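# Place three plates flat in the gray tray

## Task

Get all three plates into the gray tray so each one rests flat against the tray's floor; a plate that stays there only because the robot is still holding or pressing it does not count.

## Robot and tools

Robot: one six-joint arm (xArm6-type: waist, shoulder, elbow, forearm roll, wrist pitch, wrist roll) carrying a vacuum suction cup instead of a gripper. There is a single arm, so every command addresses just that one arm. The only camera is cam_wrist (504x504 fisheye), mounted on the tool.

Frames: everything is given in the scene frame. Its origin sits on the table surface right under the arm's base, +z is up, and +y is to the left for someone facing along +x. The controlled point is the cup point (end_effector_position): the middle of the cup's rim when nothing touches it. The cup points along the cup point's own +z axis. Orientation is a quaternion written w first (qw, qx, qy, qz). About 7 cm back from the rim the tool widens, with body and camera sticking out up to roughly 8 cm sideways, so leave clearance near the tray walls.

A row is 8 plain numbers: x, y, z in metres (an absolute cup point position in the scene frame), then qw, qx, qy, qz (absolute orientation, scene frame), then suction in [-1, 1]. So the first seven numbers form an absolute pose, not an offset. Suction: 1 means full vacuum (about 55 kPa under ambient), smaller positive values request that fraction, and 0.05 or less switches it off. The setting persists until changed. Always resend the orientation quaternion you want in every row; copying the one from the last result can let it drift.

execute_actions(actions): a list of actions run in sequence. Each action is a list of 1 to 15 rows; each row lasts one control step of 1/30 s, and if fewer than 15 rows are given the final row is repeated to fill 15 steps (0.5 s). An action is rejected if any target lies more than 0.6 m from the cup point's starting position along any of the cup point's axes. If the first action fails that test, or any action is malformed, nothing in the call runs. An empty list simply returns the current state and images.

move(target, speed, blocking): target is one 8-number row as above, an absolute pose. The cup point follows a straight line toward it, turning the short way. speed is in m/s, 0.002 to 0.5 (default 0.25); rotation is capped at twice that in rad/s. The path takes 0.5 to 10 s; longer ones are cut off at 10 s before reaching the target. The path does not slow for obstacles, and the real arm can lag, deviate, or overshoot the speed, mostly near full reach. Faster contact and targets placed deeper past a surface mean harder pushes. The suction value is applied when the move starts. blocking=false returns after 0.5 s while motion continues; until a result shows the move has finished, further moves and execute_actions are refused, so use wait or stop. The result adds a move: line: done means at rest close to target; other endings include off_target, moving, held (a check blocked the last step) and fault. limits=paced means the sent pose was clipped; limits=held means some steps were blocked, after which the arm may jump faster than the requested speed. The distance to target is also reported.

wait(seconds): 0 to 10 s; the arm keeps its last command, and a running move continues (the wait ends early when it finishes). stop(): brakes a running move; faster motion needs more room to stop; suction is unaffected. zoom_image(camera, region): camera is "cam_wrist"; region [x0, y0, x1, y1] in image pixels from the top-left, at most 504 by 504. read_manual(section): only "licences", no motion. finished_scene(scene): pass the current scene number; it ends the scene irreversibly, so the plates must already be settled in the tray.

Motion details: each control step the commanded pose is limited to within 70 mm and 16 degrees of the measured pose, then solved by damped inverse kinematics, favouring position over orientation. After an action the arm only continues to the last clipped pose, so far targets need several actions. The "Hand target" line shows what the controller is currently heading to. The elbow will not fully straighten.

Result lines: the state gives cup point position, quaternion and linear/angular velocity; at long reach the reported position may be slightly off. Joint positions are listed base to tip. "pose unreachable" means the clearance check (which treats the base mount as part of the arm) altered or blocked the command. suction_measured shows achieved vacuum: near 0 means no seal; on a tight surface it settles within 0.15 of the request and may dip up to 0.04 between pump cycles. part_present turns 1 at 0.50 and back to 0 under 0.45. MOTOR HOT appears at 65 °C; at 80 °C an OVER-TEMPERATURE FAULT brakes the arm until it cools, so avoid holding loads for long.

Picking: turn suction on and press the 29 mm rim flat onto a smooth plate face so it seals all round; avoid holes, seams and plate edges under the rim. Under vacuum the cup compresses, so a held plate sits up to about 10 mm nearer the tool than expected. To release, set the plate down so it rests on the tray floor, then turn suction off and back away at least 15 mm. If the cup seals to the table, switch suction off to free it.

Avoid: knocking or placing anything off the table (ends the scene); dropping, slamming or sliding plates; hard contacts. Joint load limits (N m): waist 45.5, shoulder 45.5, elbow 27.3, forearm roll 27.3, wrist pitch 18.2, wrist roll 18.2. Hitting one triggers a torque fault: the arm backs off, holds for 10 s and skips the rest of the call. Loose objects may occasionally get nudged by outside pushes, so recheck before finishing.

Each tool is called after "Request:" as a command line: name --argument value for each argument, lists and objects as JSON in quotes; but a table of rows of numbers goes row by row, as --pt "numbers of a row", without its own name.

## Session

Request:
execute_actions --actions '[]'

Scene clock: 0.00 s.
end_effector_position=(+0.4004, +0.0094, +0.3275) suction_measured=0.00 part_present=0 end_effector_quat_wxyz=(+0.002, -0.012, +1.000, -0.001) end_effector_velocity=(+0.000, +0.000, +0.000) end_effector_angular_velocity=(-0.000, -0.002, +0.000)
Joint positions: [-0.003 -0.267 -0.929 -0.     1.193  2.356]
Joint velocities: [ 0.001 -0.     0.    -0.    -0.002  0.   ]
Hand target: +0.400, +0.009, +0.328; +0.002, -0.012, +1.000, -0.001

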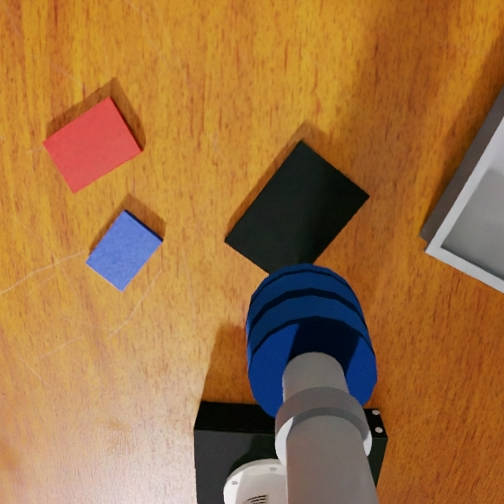

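Request:
move --target '[0.42,-0.2,0.33,0,0,1,0,0]' --speed 0.4

Request:
move --target '[0.345,-0.03,0.08,0,0,1,0,0]' --speed 0.4

Scene clock: 8.70 s.
end_effector_position=(+0.4191, -0.1999, +0.3302) suction_measured=0.00 part_present=0 end_effector_quat_wxyz=(-0.000, -0.000, +1.000, -0.001) end_effector_velocity=(+0.000, -0.003, -0.001) end_effector_angular_velocity=(+0.003, +0.005, -0.003)
Joint positions: [-0.472 -0.045 -1.164 -0.     1.209  1.91 ]
Joint velocities: [-0.006  0.01  -0.01   0.001  0.005 -0.002]
Hand target: +0.419, -0.200, +0.330; -0.000, +0.000, +1.000, -0.001
Off the commanded pose: 0.001 m, 0 deg.
move: done; limits=paced

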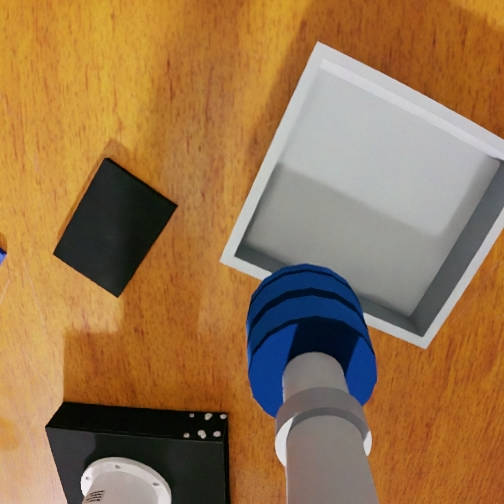

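Scene clock: 10.43 s.
end_effector_position=(+0.3463, -0.0297, +0.0801) suction_measured=0.00 part_present=0 end_effector_quat_wxyz=(+0.000, -0.000, +1.000, +0.001) end_effector_velocity=(+0.001, -0.001, -0.002) end_effector_angular_velocity=(-0.003, -0.003, -0.002)
Joint positions: [-0.112  0.078 -0.447  0.009  0.368  2.262]
Joint velocities: [-0.001  0.009 -0.001 -0.007 -0.011  0.007]
Hand target: +0.346, -0.030, +0.080; +0.000, -0.000, +1.000, +0.001
Off the commanded pose: 0.001 m, 0 deg.
move: done; limits=paced

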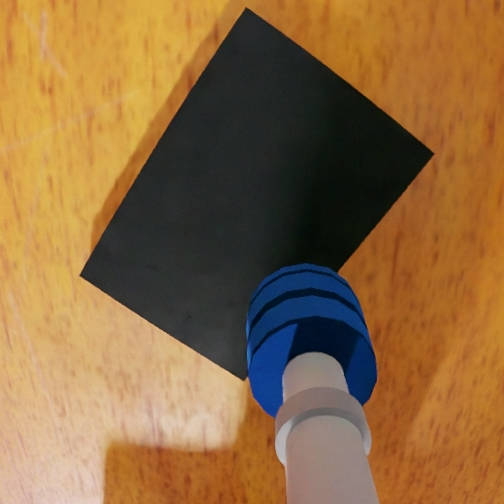

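Request:
move --target '[0.359,-0.012,0.03,0,0,1,0,1]' --speed 0.2

Request:
move --target '[0.359,-0.012,0.008,0,0,1,0,1]' --speed 0.04

Scene clock: 22.97 s.
end_effector_position=(+0.3591, -0.0120, +0.0303) suction_measured=0.00 part_present=0 end_effector_quat_wxyz=(+0.000, +0.000, +1.000, +0.000) end_effector_velocity=(+0.001, +0.001, -0.002) end_effector_angular_velocity=(-0.001, -0.002, +0.000)
Joint positions: [-0.059  0.297 -0.512  0.008  0.214  2.315]
Joint velocities: [ 0.002  0.01  -0.005 -0.002 -0.007  0.004]
Hand target: +0.359, -0.012, +0.030; +0.000, -0.000, +1.000, +0.000
Off the commanded pose: 0.000 m, 0 deg.
move: done

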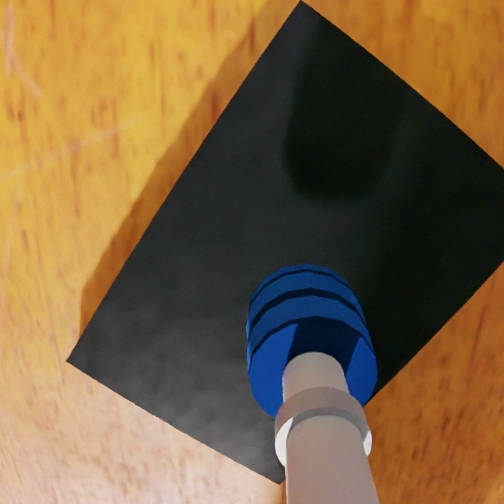

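Scene clock: 23.93 s.
end_effector_position=(+0.3590, -0.0120, +0.0082) suction_measured=0.45 part_present=0 end_effector_quat_wxyz=(-0.000, -0.000, +1.000, +0.000) end_effector_velocity=(+0.001, +0.000, -0.001) end_effector_angular_velocity=(-0.000, -0.003, +0.001)
Joint positions: [-0.058  0.385 -0.532  0.01   0.147  2.314]
Joint velocities: [ 0.001  0.007 -0.004  0.001 -0.007 -0.001]
Hand target: +0.359, -0.012, +0.008; -0.000, -0.000, +1.000, +0.000
Off the commanded pose: 0.000 m, 0 deg.
move: done

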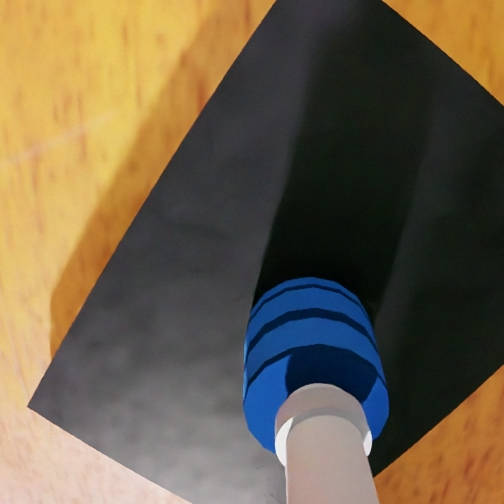

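Request:
move --target '[0.359,-0.012,0.12,0,0,1,0,1]' --speed 0.2

Request:
move --target '[0.417,-0.251,0.12,0,-0.07,0.9976,0,1]' --speed 0.3

Scene clock: 41.03 s.
end_effector_position=(+0.3587, -0.0120, +0.1197) suction_measured=0.99 part_present=1 end_effector_quat_wxyz=(-0.000, +0.000, +1.000, -0.000) end_effector_velocity=(+0.000, -0.000, +0.003) end_effector_angular_velocity=(-0.000, -0.001, -0.001)
Joint positions: [-0.06  -0.03  -0.492  0.003  0.522  2.32 ]
Joint velocities: [-0.    -0.008 -0.001 -0.     0.008  0.   ]
Hand target: +0.359, -0.012, +0.120; -0.000, +0.000, +1.000, -0.000
Off the commanded pose: 0.000 m, 0 deg.
move: done

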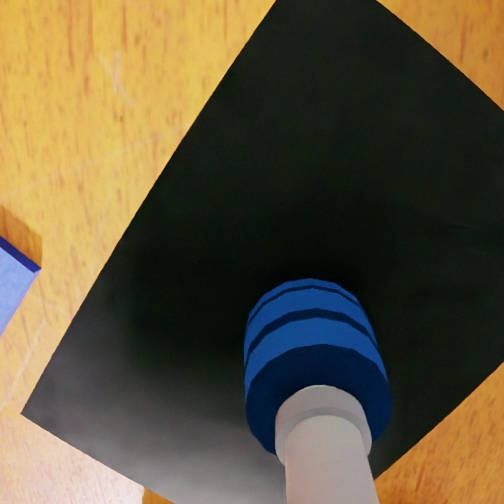

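Scene clock: 42.60 s.
end_effector_position=(+0.4159, -0.2513, +0.1203) suction_measured=0.99 part_present=1 end_effector_quat_wxyz=(-0.000, -0.070, +0.998, -0.001) end_effector_velocity=(+0.001, -0.002, -0.001) end_effector_angular_velocity=(+0.004, +0.003, +0.001)
Joint positions: [-0.57   0.321 -0.973 -0.001  0.652  1.673]
Joint velocities: [-0.002  0.009 -0.013  0.003  0.008 -0.006]
Hand target: +0.416, -0.252, +0.120; -0.000, -0.070, +0.998, -0.001
Off the commanded pose: 0.001 m, 0 deg.
move: done

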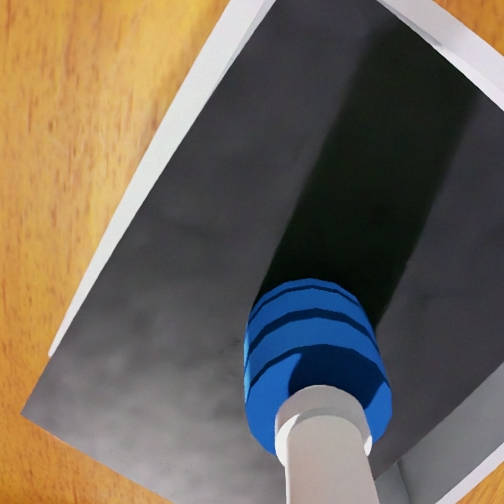

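Request:
move --target '[0.42,-0.244,0.055,0,-0.09,0.996,0,1]' --speed 0.15

Scene clock: 50.83 s.
end_effector_position=(+0.4202, -0.2441, +0.0554) suction_measured=0.99 part_present=1 end_effector_quat_wxyz=(+0.000, -0.090, +0.996, -0.000) end_effector_velocity=(-0.000, +0.000, -0.003) end_effector_angular_velocity=(+0.002, +0.003, +0.001)
Joint positions: [-0.553  0.481 -0.976  0.003  0.495  1.647]
Joint velocities: [ 0.     0.009 -0.002  0.    -0.003 -0.001]
Hand target: +0.420, -0.244, +0.055; +0.000, -0.090, +0.996, +0.000
Off the commanded pose: 0.001 m, 0 deg.
move: done

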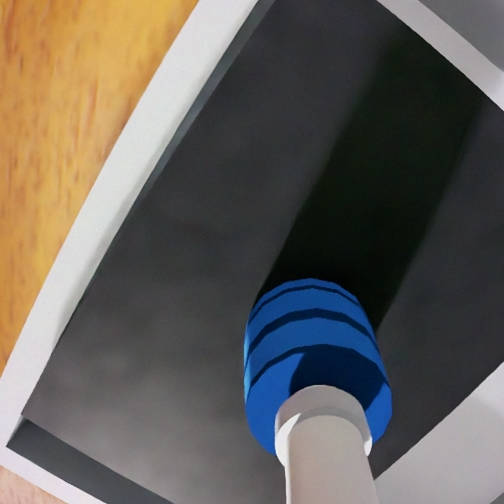

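Request:
move --target '[0.428,-0.251,0.05,0,-0.09,0.996,0,1]' --speed 0.05

Request:
move --target '[0.428,-0.251,0.014,0,-0.09,0.996,0,1]' --speed 0.05

Scene clock: 54.57 s.
end_effector_position=(+0.4278, -0.2509, +0.0501) suction_measured=0.99 part_present=1 end_effector_quat_wxyz=(+0.000, -0.090, +0.996, -0.000) end_effector_velocity=(+0.002, -0.003, -0.000) end_effector_angular_velocity=(-0.001, -0.002, -0.002)
Joint positions: [-0.557  0.518 -1.02   0.003  0.503  1.643]
Joint velocities: [-0.003  0.006 -0.009 -0.     0.002 -0.001]
Hand target: +0.428, -0.251, +0.050; -0.000, -0.090, +0.996, -0.000
Off the commanded pose: 0.000 m, 0 deg.
move: done

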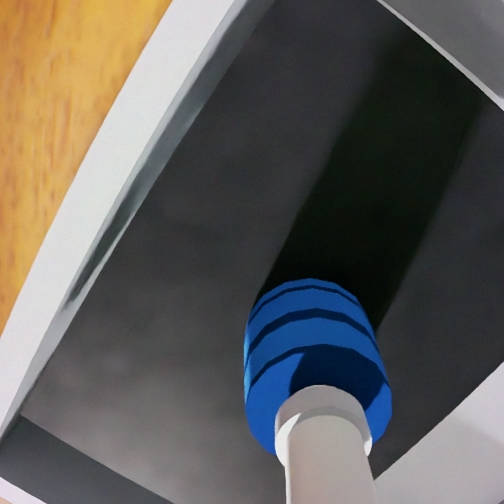

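Scene clock: 55.70 s.
end_effector_position=(+0.4281, -0.2511, +0.0144) suction_measured=0.99 part_present=1 end_effector_quat_wxyz=(+0.000, -0.090, +0.996, -0.000) end_effector_velocity=(+0.001, -0.001, -0.002) end_effector_angular_velocity=(-0.002, -0.003, +0.000)
Joint positions: [-0.556  0.615 -1.042  0.003  0.428  1.643]
Joint velocities: [-0.001  0.007 -0.003 -0.    -0.007 -0.001]
Hand target: +0.428, -0.251, +0.014; +0.000, -0.090, +0.996, +0.000
Off the commanded pose: 0.000 m, 0 deg.
move: done

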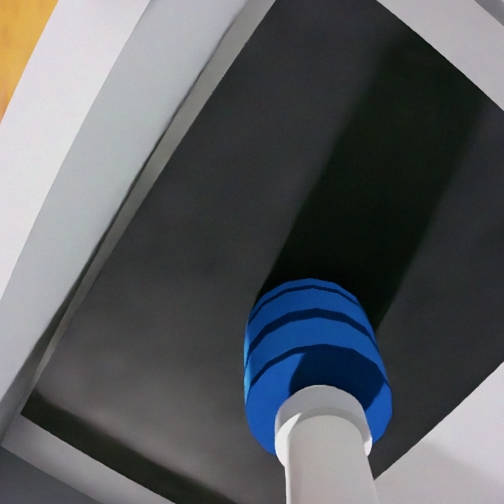

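Request:
move --target '[0.428,-0.251,0.009,0,-0.09,0.996,0,1]' --speed 0.02

Request:
execute_actions --actions '[[[0.428,-0.251,0.009,0,-0.09,0.996,0,0]]]'

Request:
move --target '[0.42,-0.29,0.2,0,0,1,0,0]' --speed 0.2

Request:
move --target '[0.44,0.22,0.08,0,0,1,0,0]' --speed 0.4

Scene clock: 61.50 s.
end_effector_position=(+0.4280, -0.2510, +0.0092) suction_measured=0.99 part_present=1 end_effector_quat_wxyz=(-0.000, -0.090, +0.996, +0.000) end_effector_velocity=(+0.000, +0.000, -0.002) end_effector_angular_velocity=(+0.001, +0.001, -0.000)
Joint positions: [-0.556  0.629 -1.046  0.003  0.418  1.643]
Joint velocities: [ 0.     0.007 -0.003  0.001 -0.003 -0.001]
Hand target: +0.428, -0.251, +0.009; +0.000, -0.090, +0.996, +0.000
Off the commanded pose: 0.000 m, 0 deg.
move: done

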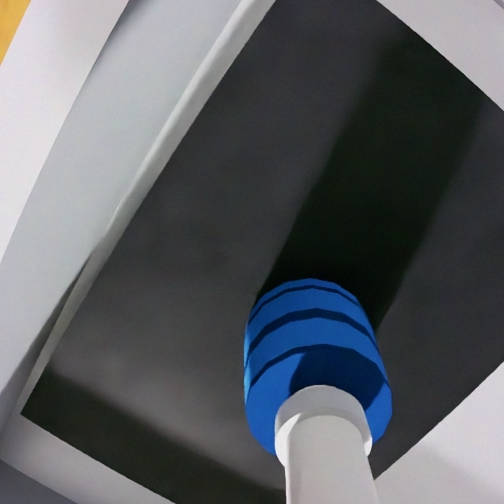

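Scene clock: 62.00 s.
end_effector_position=(+0.4285, -0.2513, +0.0094) suction_measured=0.00 part_present=0 end_effector_quat_wxyz=(+0.001, -0.090, +0.996, -0.000) end_effector_velocity=(-0.001, +0.000, -0.000) end_effector_angular_velocity=(+0.001, +0.001, +0.001)
Joint positions: [-0.556  0.629 -1.047  0.003  0.417  1.643]
Joint velocities: [-0.     0.     0.001 -0.     0.    -0.001]
Hand target: +0.428, -0.251, +0.009; +0.000, -0.090, +0.996, +0.000
Off the commanded pose: 0.001 m, 0 deg.

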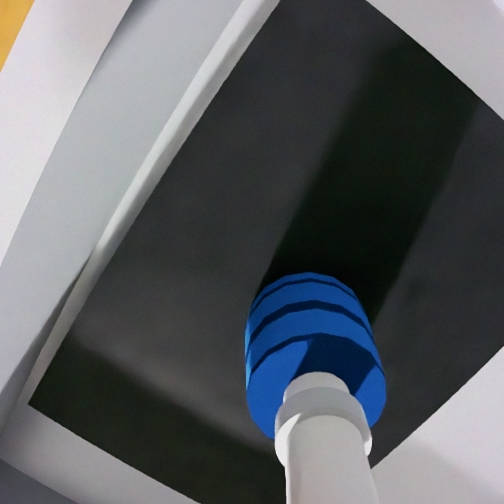

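Scene clock: 63.60 s.
end_effector_position=(+0.4194, -0.2897, +0.1996) suction_measured=0.00 part_present=0 end_effector_quat_wxyz=(-0.000, -0.000, +1.000, +0.000) end_effector_velocity=(+0.000, -0.001, +0.004) end_effector_angular_velocity=(-0.001, -0.002, -0.003)
Joint positions: [-0.631  0.24  -1.127  0.001  0.888  1.75 ]
Joint velocities: [-0.001 -0.005 -0.005 -0.     0.008  0.001]
Hand target: +0.419, -0.290, +0.200; -0.000, +0.000, +1.000, -0.000
Off the commanded pose: 0.001 m, 0 deg.
move: done

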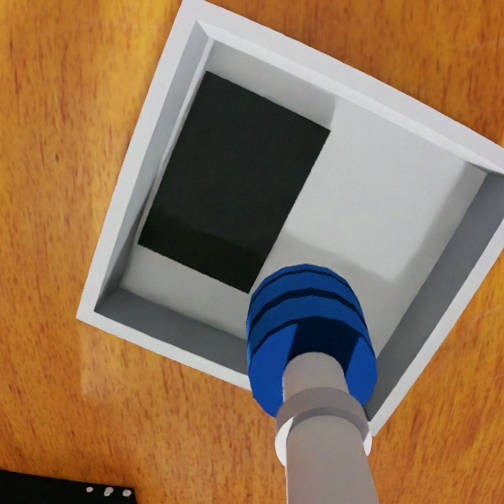

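Scene clock: 65.97 s.
end_effector_position=(+0.4420, +0.2205, +0.0801) suction_measured=0.00 part_present=0 end_effector_quat_wxyz=(+0.000, +0.000, +1.000, +0.002) end_effector_velocity=(+0.001, +0.002, -0.001) end_effector_angular_velocity=(-0.002, +0.001, +0.000)
Joint positions: [ 0.436  0.434 -1.     0.008  0.563  2.812]
Joint velocities: [ 0.002  0.009 -0.01  -0.003  0.002  0.005]
Hand target: +0.442, +0.221, +0.080; +0.000, -0.000, +1.000, +0.002
Off the commanded pose: 0.002 m, 0 deg.
move: done; limits=paced

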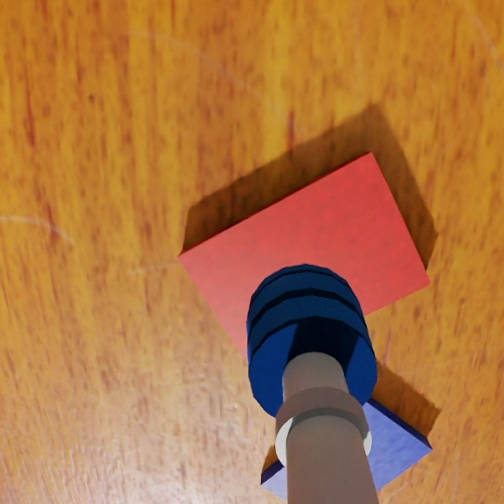

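Request:
move --target '[0.436,0.216,0.03,0,0,1,0,1]' --speed 0.2

Request:
move --target '[0.436,0.216,0.008,0,0,1,0,1]' --speed 0.04

Request:
wait --seconds 0.5

Request:
move --target '[0.436,0.216,0.1,0,0,1,0,1]' --speed 0.2

Request:
move --target '[0.43,-0.36,0.1,0,-0.326,0.946,0,1]' --speed 0.35

Request:
move --target '[0.43,-0.36,0.055,0,-0.326,0.946,0,1]' --speed 0.1

Scene clock: 74.83 s.
end_effector_position=(+0.4362, +0.2162, +0.0305) suction_measured=0.00 part_present=0 end_effector_quat_wxyz=(+0.000, -0.000, +1.000, +0.000) end_effector_velocity=(-0.000, +0.001, -0.003) end_effector_angular_velocity=(+0.000, -0.001, +0.002)
Joint positions: [ 0.434  0.548 -0.99   0.003  0.441  2.813]
Joint velocities: [ 0.001  0.008 -0.002 -0.001 -0.007  0.   ]
Hand target: +0.436, +0.216, +0.030; -0.000, -0.000, +1.000, +0.000
Off the commanded pose: 0.001 m, 0 deg.
move: done

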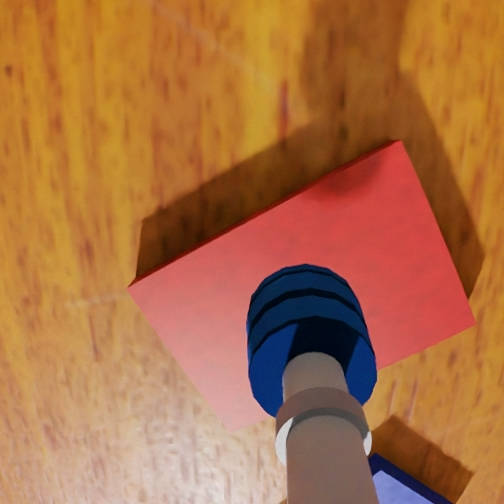

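Scene clock: 75.77 s.
end_effector_position=(+0.4361, +0.2160, +0.0083) suction_measured=0.39 part_present=0 end_effector_quat_wxyz=(+0.000, -0.000, +1.000, +0.000) end_effector_velocity=(+0.001, +0.001, -0.002) end_effector_angular_velocity=(+0.001, -0.002, +0.001)
Joint positions: [ 0.434  0.61  -1.006  0.003  0.395  2.813]
Joint velocities: [ 0.     0.007 -0.004 -0.    -0.004  0.   ]
Hand target: +0.436, +0.216, +0.008; -0.000, -0.000, +1.000, +0.000
Off the commanded pose: 0.000 m, 0 deg.
move: done

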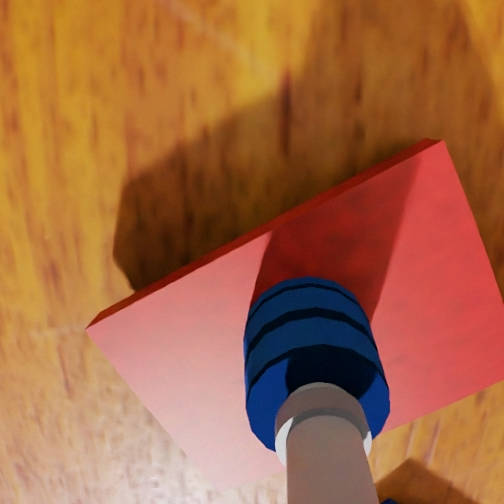

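Scene clock: 76.27 s.
end_effector_position=(+0.4360, +0.2160, +0.0080) suction_measured=0.93 part_present=1 end_effector_quat_wxyz=(+0.000, -0.000, +1.000, +0.000) end_effector_velocity=(+0.001, +0.001, +0.001) end_effector_angular_velocity=(+0.001, -0.003, +0.002)
Joint positions: [ 0.434  0.611 -1.006  0.003  0.395  2.813]
Joint velocities: [ 0.001 -0.002  0.    -0.001 -0.001  0.   ]
Hand target: +0.436, +0.216, +0.008; -0.000, -0.000, +1.000, +0.000
Off the commanded pose: 0.000 m, 0 deg.
wait: 0.50 s; at rest by 0.17 s

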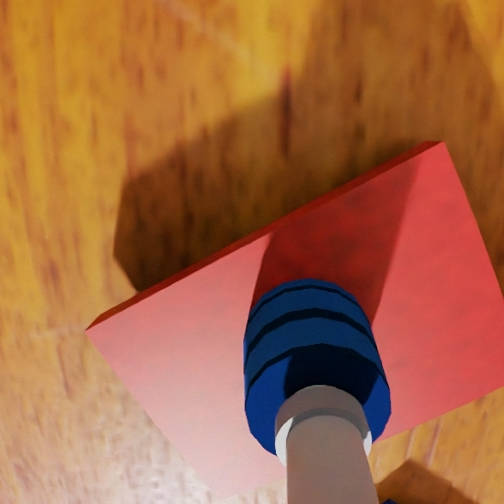

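Scene clock: 77.37 s.
end_effector_position=(+0.4357, +0.2158, +0.0995) suction_measured=0.99 part_present=1 end_effector_quat_wxyz=(-0.000, +0.000, +1.000, -0.000) end_effector_velocity=(+0.001, -0.000, +0.003) end_effector_angular_velocity=(+0.001, -0.003, -0.002)
Joint positions: [ 0.434  0.368 -0.97   0.002  0.602  2.814]
Joint velocities: [-0.002 -0.007 -0.    -0.     0.005  0.   ]
Hand target: +0.436, +0.216, +0.100; +0.000, +0.000, +1.000, -0.000
Off the commanded pose: 0.001 m, 0 deg.
move: done

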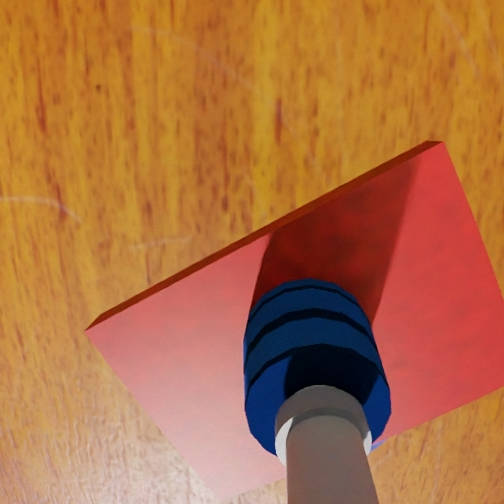

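Scene clock: 79.97 s.
end_effector_position=(+0.4278, -0.3606, +0.1002) suction_measured=0.99 part_present=1 end_effector_quat_wxyz=(-0.001, -0.326, +0.945, -0.002) end_effector_velocity=(-0.000, -0.003, -0.002) end_effector_angular_velocity=(+0.008, +0.006, -0.003)
Joint positions: [-0.726  0.565 -1.293 -0.003  0.726  0.995]
Joint velocities: [-0.005  0.014 -0.019  0.003  0.014 -0.005]
Hand target: +0.428, -0.361, +0.100; -0.001, -0.326, +0.945, -0.002
Off the commanded pose: 0.002 m, 0 deg.
move: done; limits=paced

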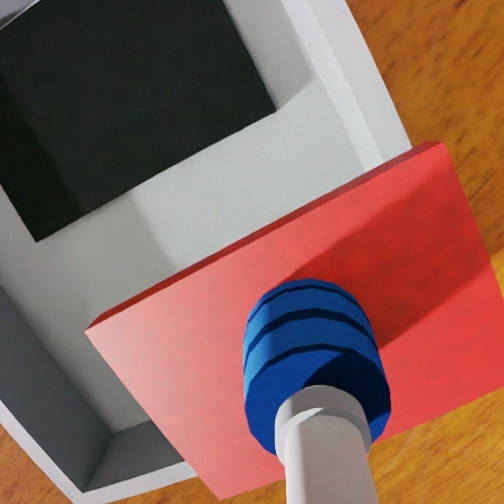

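Scene clock: 80.90 s.
end_effector_position=(+0.4302, -0.3601, +0.0555) suction_measured=0.99 part_present=1 end_effector_quat_wxyz=(+0.000, -0.326, +0.945, -0.000) end_effector_velocity=(-0.000, +0.000, -0.004) end_effector_angular_velocity=(+0.003, +0.002, -0.000)
Joint positions: [-0.723  0.666 -1.308  0.002  0.643  0.993]
Joint velocities: [-0.     0.009 -0.003  0.001 -0.003 -0.001]
Hand target: +0.430, -0.360, +0.055; +0.000, -0.326, +0.945, +0.000
Off the commanded pose: 0.001 m, 0 deg.
move: done

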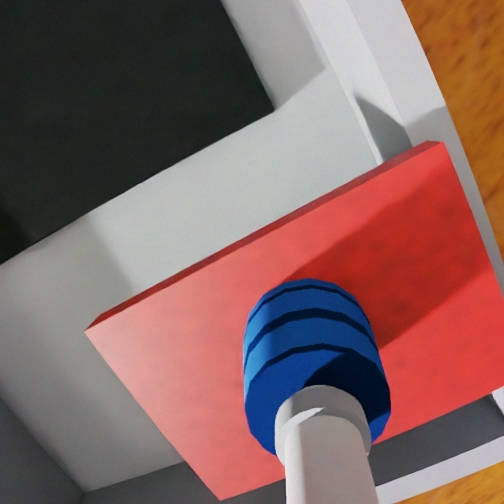

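Request:
move --target '[0.423,-0.346,0.055,0,-0.326,0.946,0,1]' --speed 0.05

Request:
move --target '[0.423,-0.346,0.045,0,-0.326,0.946,0,1]' --speed 0.03

Scene clock: 85.47 s.
end_effector_position=(+0.4232, -0.3462, +0.0550) suction_measured=0.99 part_present=1 end_effector_quat_wxyz=(+0.000, -0.326, +0.945, +0.000) end_effector_velocity=(-0.001, +0.002, +0.000) end_effector_angular_velocity=(-0.001, -0.001, -0.000)
Joint positions: [-0.712  0.63  -1.242  0.002  0.612  1.005]
Joint velocities: [ 0.001 -0.006  0.011 -0.001 -0.006  0.002]
Hand target: +0.423, -0.346, +0.055; +0.000, -0.326, +0.945, +0.000
Off the commanded pose: 0.000 m, 0 deg.
move: done

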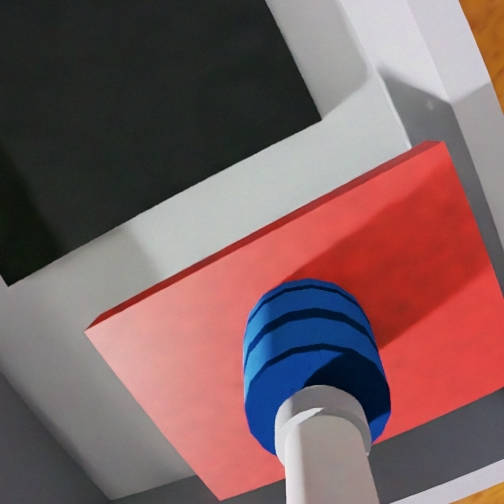

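Scene clock: 86.23 s.
end_effector_position=(+0.4230, -0.3460, +0.0453) suction_measured=0.99 part_present=1 end_effector_quat_wxyz=(+0.000, -0.326, +0.945, +0.000) end_effector_velocity=(+0.001, -0.000, -0.003) end_effector_angular_velocity=(-0.001, -0.002, +0.001)
Joint positions: [-0.712  0.652 -1.244  0.002  0.593  1.005]
Joint velocities: [ 0.     0.007 -0.002  0.001 -0.008 -0.001]
Hand target: +0.423, -0.346, +0.045; +0.000, -0.326, +0.945, +0.000
Off the commanded pose: 0.000 m, 0 deg.
move: done

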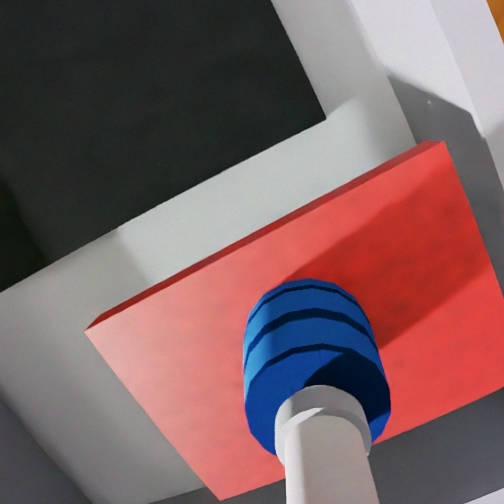

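Clear; nudge 4 mm toward the wall while descending.

Request:
move --target '[0.426,-0.3475,0.008,0,-0.326,0.946,0,1]' --speed 0.04

Request:
execute_actions --actions '[[[0.426,-0.3475,0.008,0,-0.326,0.946,0,0]]]'

Request:
move --target '[0.426,-0.3475,0.1,0,-0.326,0.946,0,0]' --speed 0.2

Request:
move --target '[0.32,0.185,0.08,0,0,1,0,0]' --speed 0.4

Scene clock: 91.57 s.
end_effector_position=(+0.4261, -0.3476, +0.0084) suction_measured=0.99 part_present=1 end_effector_quat_wxyz=(+0.000, -0.326, +0.945, -0.000) end_effector_velocity=(+0.001, -0.002, -0.002) end_effector_angular_velocity=(-0.002, -0.003, -0.002)
Joint positions: [-0.71   0.751 -1.284  0.002  0.533  1.006]
Joint velocities: [-0.002  0.007 -0.005  0.001 -0.005 -0.001]
Hand target: +0.426, -0.348, +0.008; +0.000, -0.326, +0.945, +0.000
Off the commanded pose: 0.000 m, 0 deg.
move: done

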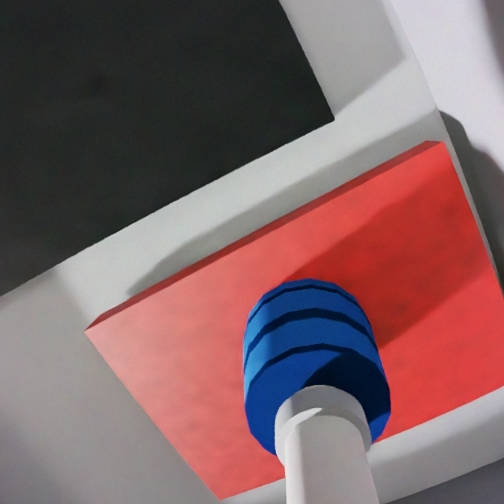

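Scene clock: 92.07 s.
end_effector_position=(+0.4264, -0.3478, +0.0085) suction_measured=0.00 part_present=0 end_effector_quat_wxyz=(+0.000, -0.326, +0.945, -0.001) end_effector_velocity=(-0.001, +0.000, -0.001) end_effector_angular_velocity=(+0.001, +0.001, +0.001)
Joint positions: [-0.71   0.751 -1.284  0.002  0.533  1.006]
Joint velocities: [-0.     0.002  0.001 -0.001 -0.001 -0.001]
Hand target: +0.426, -0.348, +0.008; +0.000, -0.326, +0.945, +0.000
Off the commanded pose: 0.001 m, 0 deg.

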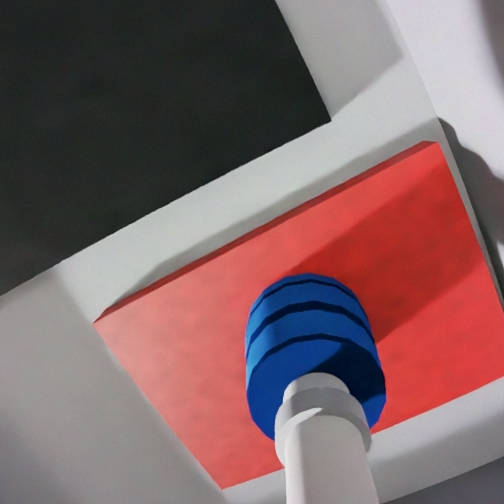

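Scene clock: 93.17 s.
end_effector_position=(+0.4257, -0.3473, +0.0995) suction_measured=0.00 part_present=0 end_effector_quat_wxyz=(-0.000, -0.326, +0.945, +0.000) end_effector_velocity=(+0.000, -0.001, +0.004) end_effector_angular_velocity=(-0.003, -0.003, -0.002)
Joint positions: [-0.711  0.539 -1.248  0.002  0.71   1.006]
Joint velocities: [-0.002 -0.008 -0.     0.     0.003 -0.   ]
Hand target: +0.426, -0.347, +0.100; -0.000, -0.326, +0.945, -0.000
Off the commanded pose: 0.001 m, 0 deg.
move: done

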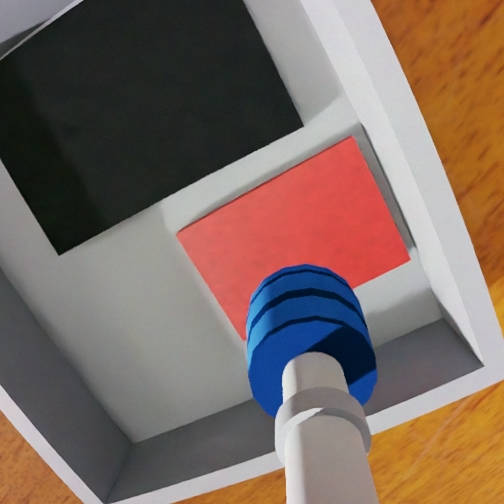

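Scene clock: 95.70 s.
end_effector_position=(+0.3219, +0.1861, +0.0797) suction_measured=0.00 part_present=0 end_effector_quat_wxyz=(+0.000, -0.000, +1.000, +0.003) end_effector_velocity=(+0.001, +0.002, -0.000) end_effector_angular_velocity=(-0.016, -0.002, -0.004)
Joint positions: [ 0.497  0.139 -0.531  0.015  0.389  2.865]
Joint velocities: [ 0.006  0.007 -0.011 -0.04   0.009  0.047]
Hand target: +0.322, +0.186, +0.080; +0.000, -0.000, +1.000, +0.002
Off the commanded pose: 0.002 m, 0 deg.
move: done; limits=paced

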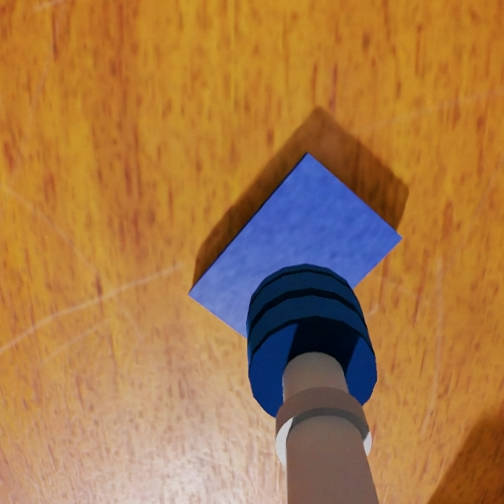

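Request:
move --target '[0.317,0.186,0.03,0,0,1,0,1]' --speed 0.2

Request:
move --target '[0.317,0.186,0.008,0,0,1,0,1]' --speed 0.04

Request:
wait --seconds 0.5

Request:
move --target '[0.317,0.186,0.1,0,0,1,0,1]' --speed 0.2

Request:
move --target '[0.344,-0.315,0.1,0,0.602,0.799,0,1]' --speed 0.35

Request:
move --target '[0.344,-0.315,0.055,0,0.602,0.799,0,1]' --speed 0.1

Scene clock: 102.23 s.
end_effector_position=(+0.3172, +0.1861, +0.0304) suction_measured=0.00 part_present=0 end_effector_quat_wxyz=(+0.000, -0.000, +1.000, +0.000) end_effector_velocity=(+0.000, +0.001, -0.002) end_effector_angular_velocity=(+0.000, -0.001, -0.000)
Joint positions: [ 0.505  0.312 -0.541  0.006  0.228  2.882]
Joint velocities: [ 0.001  0.009 -0.003 -0.001 -0.008  0.002]
Hand target: +0.317, +0.186, +0.030; -0.000, -0.000, +1.000, +0.000
Off the commanded pose: 0.000 m, 0 deg.
move: done

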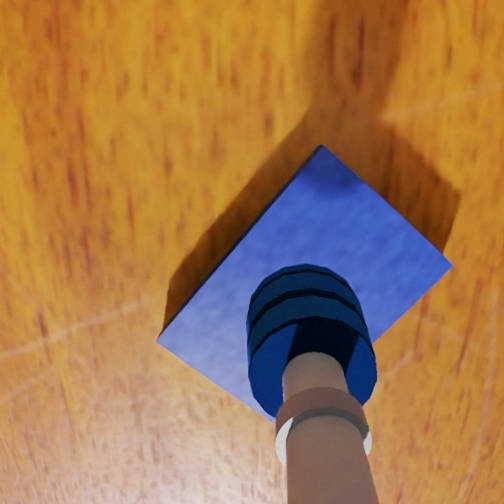

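Scene clock: 103.20 s.
end_effector_position=(+0.3171, +0.1860, +0.0083) suction_measured=0.39 part_present=0 end_effector_quat_wxyz=(+0.000, -0.000, +1.000, +0.000) end_effector_velocity=(+0.000, -0.000, -0.002) end_effector_angular_velocity=(-0.000, +0.000, -0.000)
Joint positions: [ 0.505  0.397 -0.56   0.007  0.162  2.881]
Joint velocities: [-0.001  0.009 -0.003  0.    -0.006 -0.001]
Hand target: +0.317, +0.186, +0.008; -0.000, -0.000, +1.000, +0.000
Off the commanded pose: 0.000 m, 0 deg.
move: done

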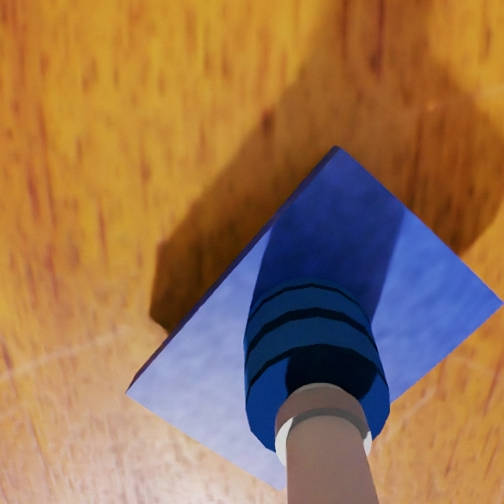

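Scene clock: 103.70 s.
end_effector_position=(+0.3170, +0.1860, +0.0080) suction_measured=0.93 part_present=1 end_effector_quat_wxyz=(+0.000, -0.000, +1.000, +0.000) end_effector_velocity=(-0.000, -0.000, -0.000) end_effector_angular_velocity=(-0.001, +0.001, -0.001)
Joint positions: [ 0.505  0.398 -0.56   0.007  0.162  2.881]
Joint velocities: [-0.001 -0.    -0.     0.001  0.002 -0.   ]
Hand target: +0.317, +0.186, +0.008; -0.000, -0.000, +1.000, +0.000
Off the commanded pose: 0.000 m, 0 deg.
wait: 0.50 s; at rest by 0.17 s

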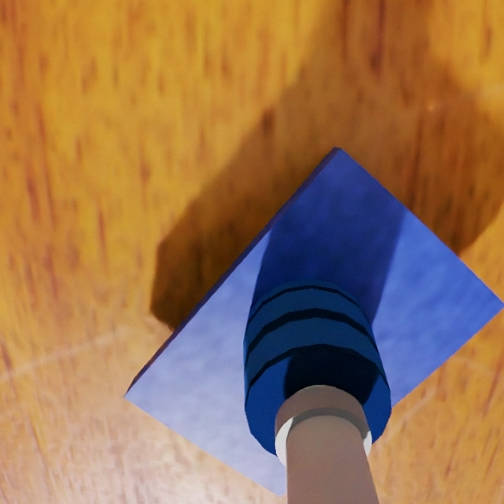

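Scene clock: 104.83 s.
end_effector_position=(+0.3167, +0.1858, +0.0996) suction_measured=0.99 part_present=1 end_effector_quat_wxyz=(-0.000, +0.000, +1.000, -0.000) end_effector_velocity=(+0.000, +0.000, +0.003) end_effector_angular_velocity=(+0.000, -0.000, +0.000)
Joint positions: [ 0.504  0.059 -0.517  0.002  0.457  2.884]
Joint velocities: [ 0.   -0.01 -0.   -0.    0.01  0.  ]
Hand target: +0.317, +0.186, +0.100; +0.000, +0.000, +1.000, -0.000
Off the commanded pose: 0.000 m, 0 deg.
move: done

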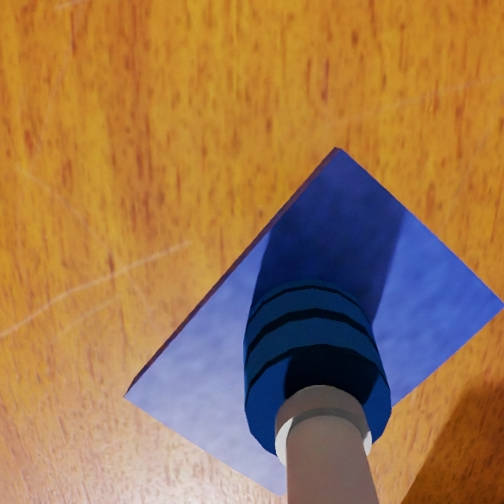

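Scene clock: 107.40 s.
end_effector_position=(+0.3421, -0.3159, +0.1003) suction_measured=0.99 part_present=1 end_effector_quat_wxyz=(+0.001, +0.602, +0.799, -0.002) end_effector_velocity=(+0.000, -0.003, -0.000) end_effector_angular_velocity=(+0.002, +0.002, -0.006)
Joint positions: [-0.771  0.315 -0.886 -0.004  0.569  2.905]
Joint velocities: [-0.004  0.008 -0.011 -0.     0.006  0.003]
Hand target: +0.342, -0.316, +0.100; +0.001, +0.602, +0.799, -0.002
Off the commanded pose: 0.002 m, 0 deg.
move: done

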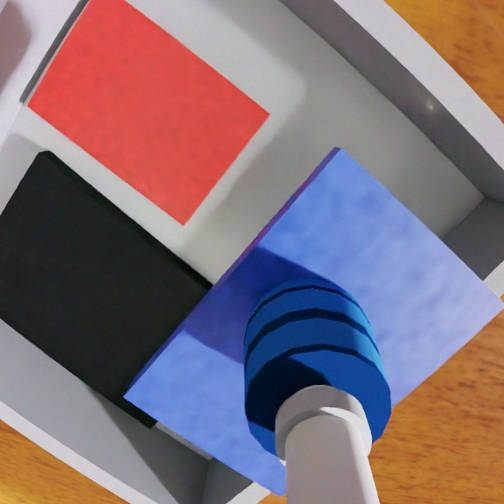

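Scene clock: 108.37 s.
end_effector_position=(+0.3441, -0.3151, +0.0554) suction_measured=0.99 part_present=1 end_effector_quat_wxyz=(+0.000, +0.602, +0.799, -0.000) end_effector_velocity=(-0.001, +0.000, -0.003) end_effector_angular_velocity=(+0.003, +0.003, +0.001)
Joint positions: [-0.768  0.437 -0.898  0.003  0.462  2.904]
Joint velocities: [-0.     0.008 -0.002 -0.    -0.001 -0.001]
Hand target: +0.344, -0.315, +0.055; +0.000, +0.602, +0.799, +0.000
Off the commanded pose: 0.000 m, 0 deg.
move: done

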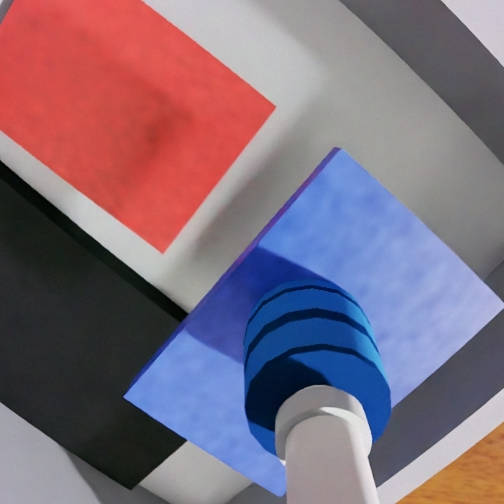

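Request:
move --target '[0.343,-0.336,0.055,0,0.602,0.799,0,1]' --speed 0.05

Request:
move --target '[0.343,-0.336,0.03,0,0.602,0.799,0,1]' --speed 0.04

Scene clock: 114.13 s.
end_effector_position=(+0.3429, -0.3357, +0.0550) suction_measured=0.99 part_present=1 end_effector_quat_wxyz=(-0.000, +0.602, +0.799, -0.000) end_effector_velocity=(+0.000, -0.002, -0.001) end_effector_angular_velocity=(+0.001, +0.001, +0.001)
Joint positions: [-0.801  0.468 -0.952  0.002  0.485  2.871]
Joint velocities: [-0.002  0.005 -0.007 -0.     0.004 -0.003]
Hand target: +0.343, -0.336, +0.055; -0.000, +0.602, +0.799, -0.000
Off the commanded pose: 0.000 m, 0 deg.
move: done

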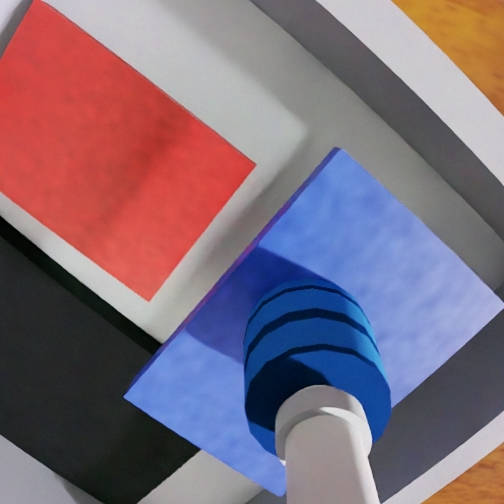

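Scene clock: 115.13 s.
end_effector_position=(+0.3431, -0.3361, +0.0304) suction_measured=0.99 part_present=1 end_effector_quat_wxyz=(+0.000, +0.602, +0.799, -0.000) end_effector_velocity=(+0.001, -0.001, -0.002) end_effector_angular_velocity=(-0.004, -0.004, +0.001)
Joint positions: [-0.801  0.537 -0.966  0.003  0.43   2.87 ]
Joint velocities: [-0.     0.007 -0.003 -0.001 -0.009 -0.   ]
Hand target: +0.343, -0.336, +0.030; +0.000, +0.602, +0.799, +0.000
Off the commanded pose: 0.000 m, 0 deg.
move: done

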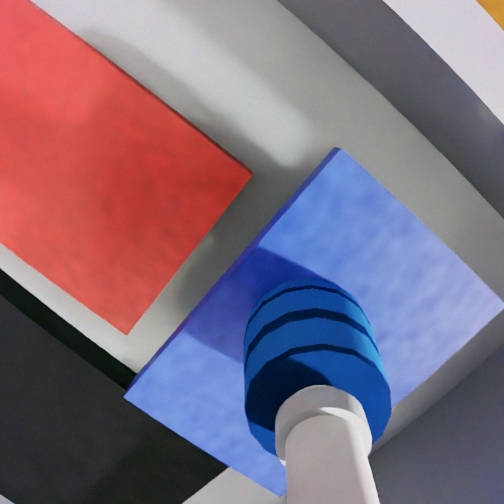

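Request:
move --target '[0.343,-0.338,0.008,0,0.602,0.799,0,1]' --speed 0.04

Request:
execute_actions --actions '[[[0.343,-0.338,0.008,0,0.602,0.799,0,0]]]'

Request:
move --target '[0.343,-0.338,0.1,0,0.602,0.799,0,0]' --speed 0.2

Scene clock: 122.33 s.
end_effector_position=(+0.3431, -0.3380, +0.0084) suction_measured=0.99 part_present=1 end_effector_quat_wxyz=(+0.000, +0.602, +0.799, -0.000) end_effector_velocity=(-0.000, -0.001, -0.003) end_effector_angular_velocity=(+0.000, +0.000, -0.001)
Joint positions: [-0.804  0.602 -0.987  0.003  0.386  2.867]
Joint velocities: [-0.002  0.009 -0.004 -0.    -0.004 -0.001]
Hand target: +0.343, -0.338, +0.008; -0.000, +0.602, +0.799, +0.000
Off the commanded pose: 0.000 m, 0 deg.
move: done

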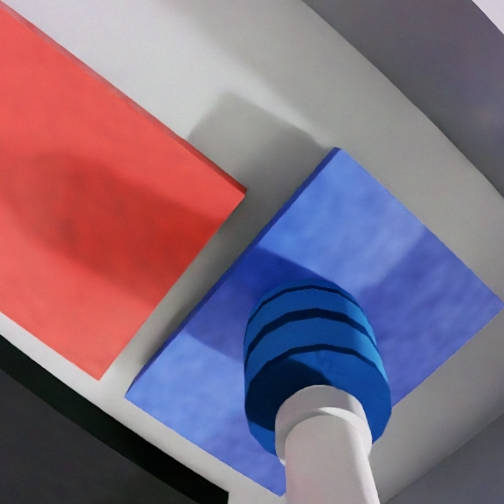

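Scene clock: 122.83 s.
end_effector_position=(+0.3433, -0.3383, +0.0083) suction_measured=0.00 part_present=0 end_effector_quat_wxyz=(+0.001, +0.602, +0.799, -0.000) end_effector_velocity=(-0.000, +0.001, -0.001) end_effector_angular_velocity=(+0.001, +0.002, +0.001)
Joint positions: [-0.804  0.603 -0.988  0.003  0.385  2.867]
Joint velocities: [ 0.002  0.001  0.001 -0.001  0.     0.002]
Hand target: +0.343, -0.338, +0.008; +0.000, +0.602, +0.799, +0.000
Off the commanded pose: 0.001 m, 0 deg.

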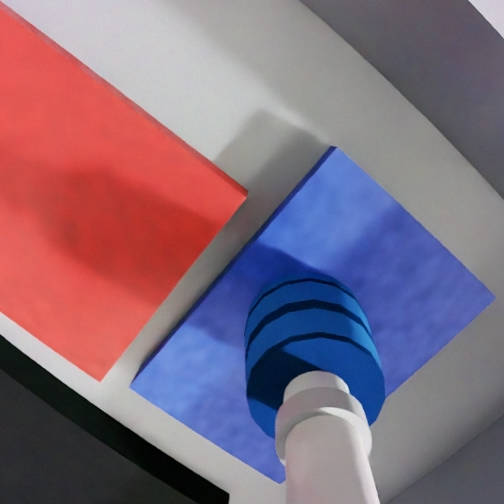

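Scene clock: 123.93 s.
end_effector_position=(+0.3427, -0.3378, +0.0995) suction_measured=0.00 part_present=0 end_effector_quat_wxyz=(-0.000, +0.602, +0.799, -0.000) end_effector_velocity=(+0.001, -0.000, +0.003) end_effector_angular_velocity=(-0.002, -0.002, +0.001)
Joint positions: [-0.805  0.358 -0.951  0.002  0.595  2.868]
Joint velocities: [ 0.001 -0.008 -0.     0.     0.006 -0.   ]
Hand target: +0.343, -0.338, +0.100; -0.000, +0.602, +0.799, -0.000
Off the commanded pose: 0.001 m, 0 deg.
move: done

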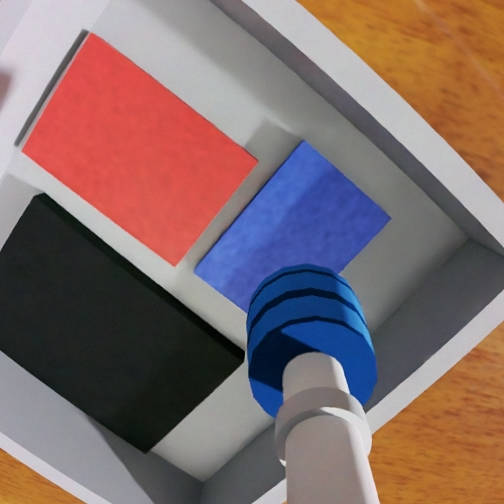

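Request:
finished_scene --scene 1

The scene is finished: the task was done.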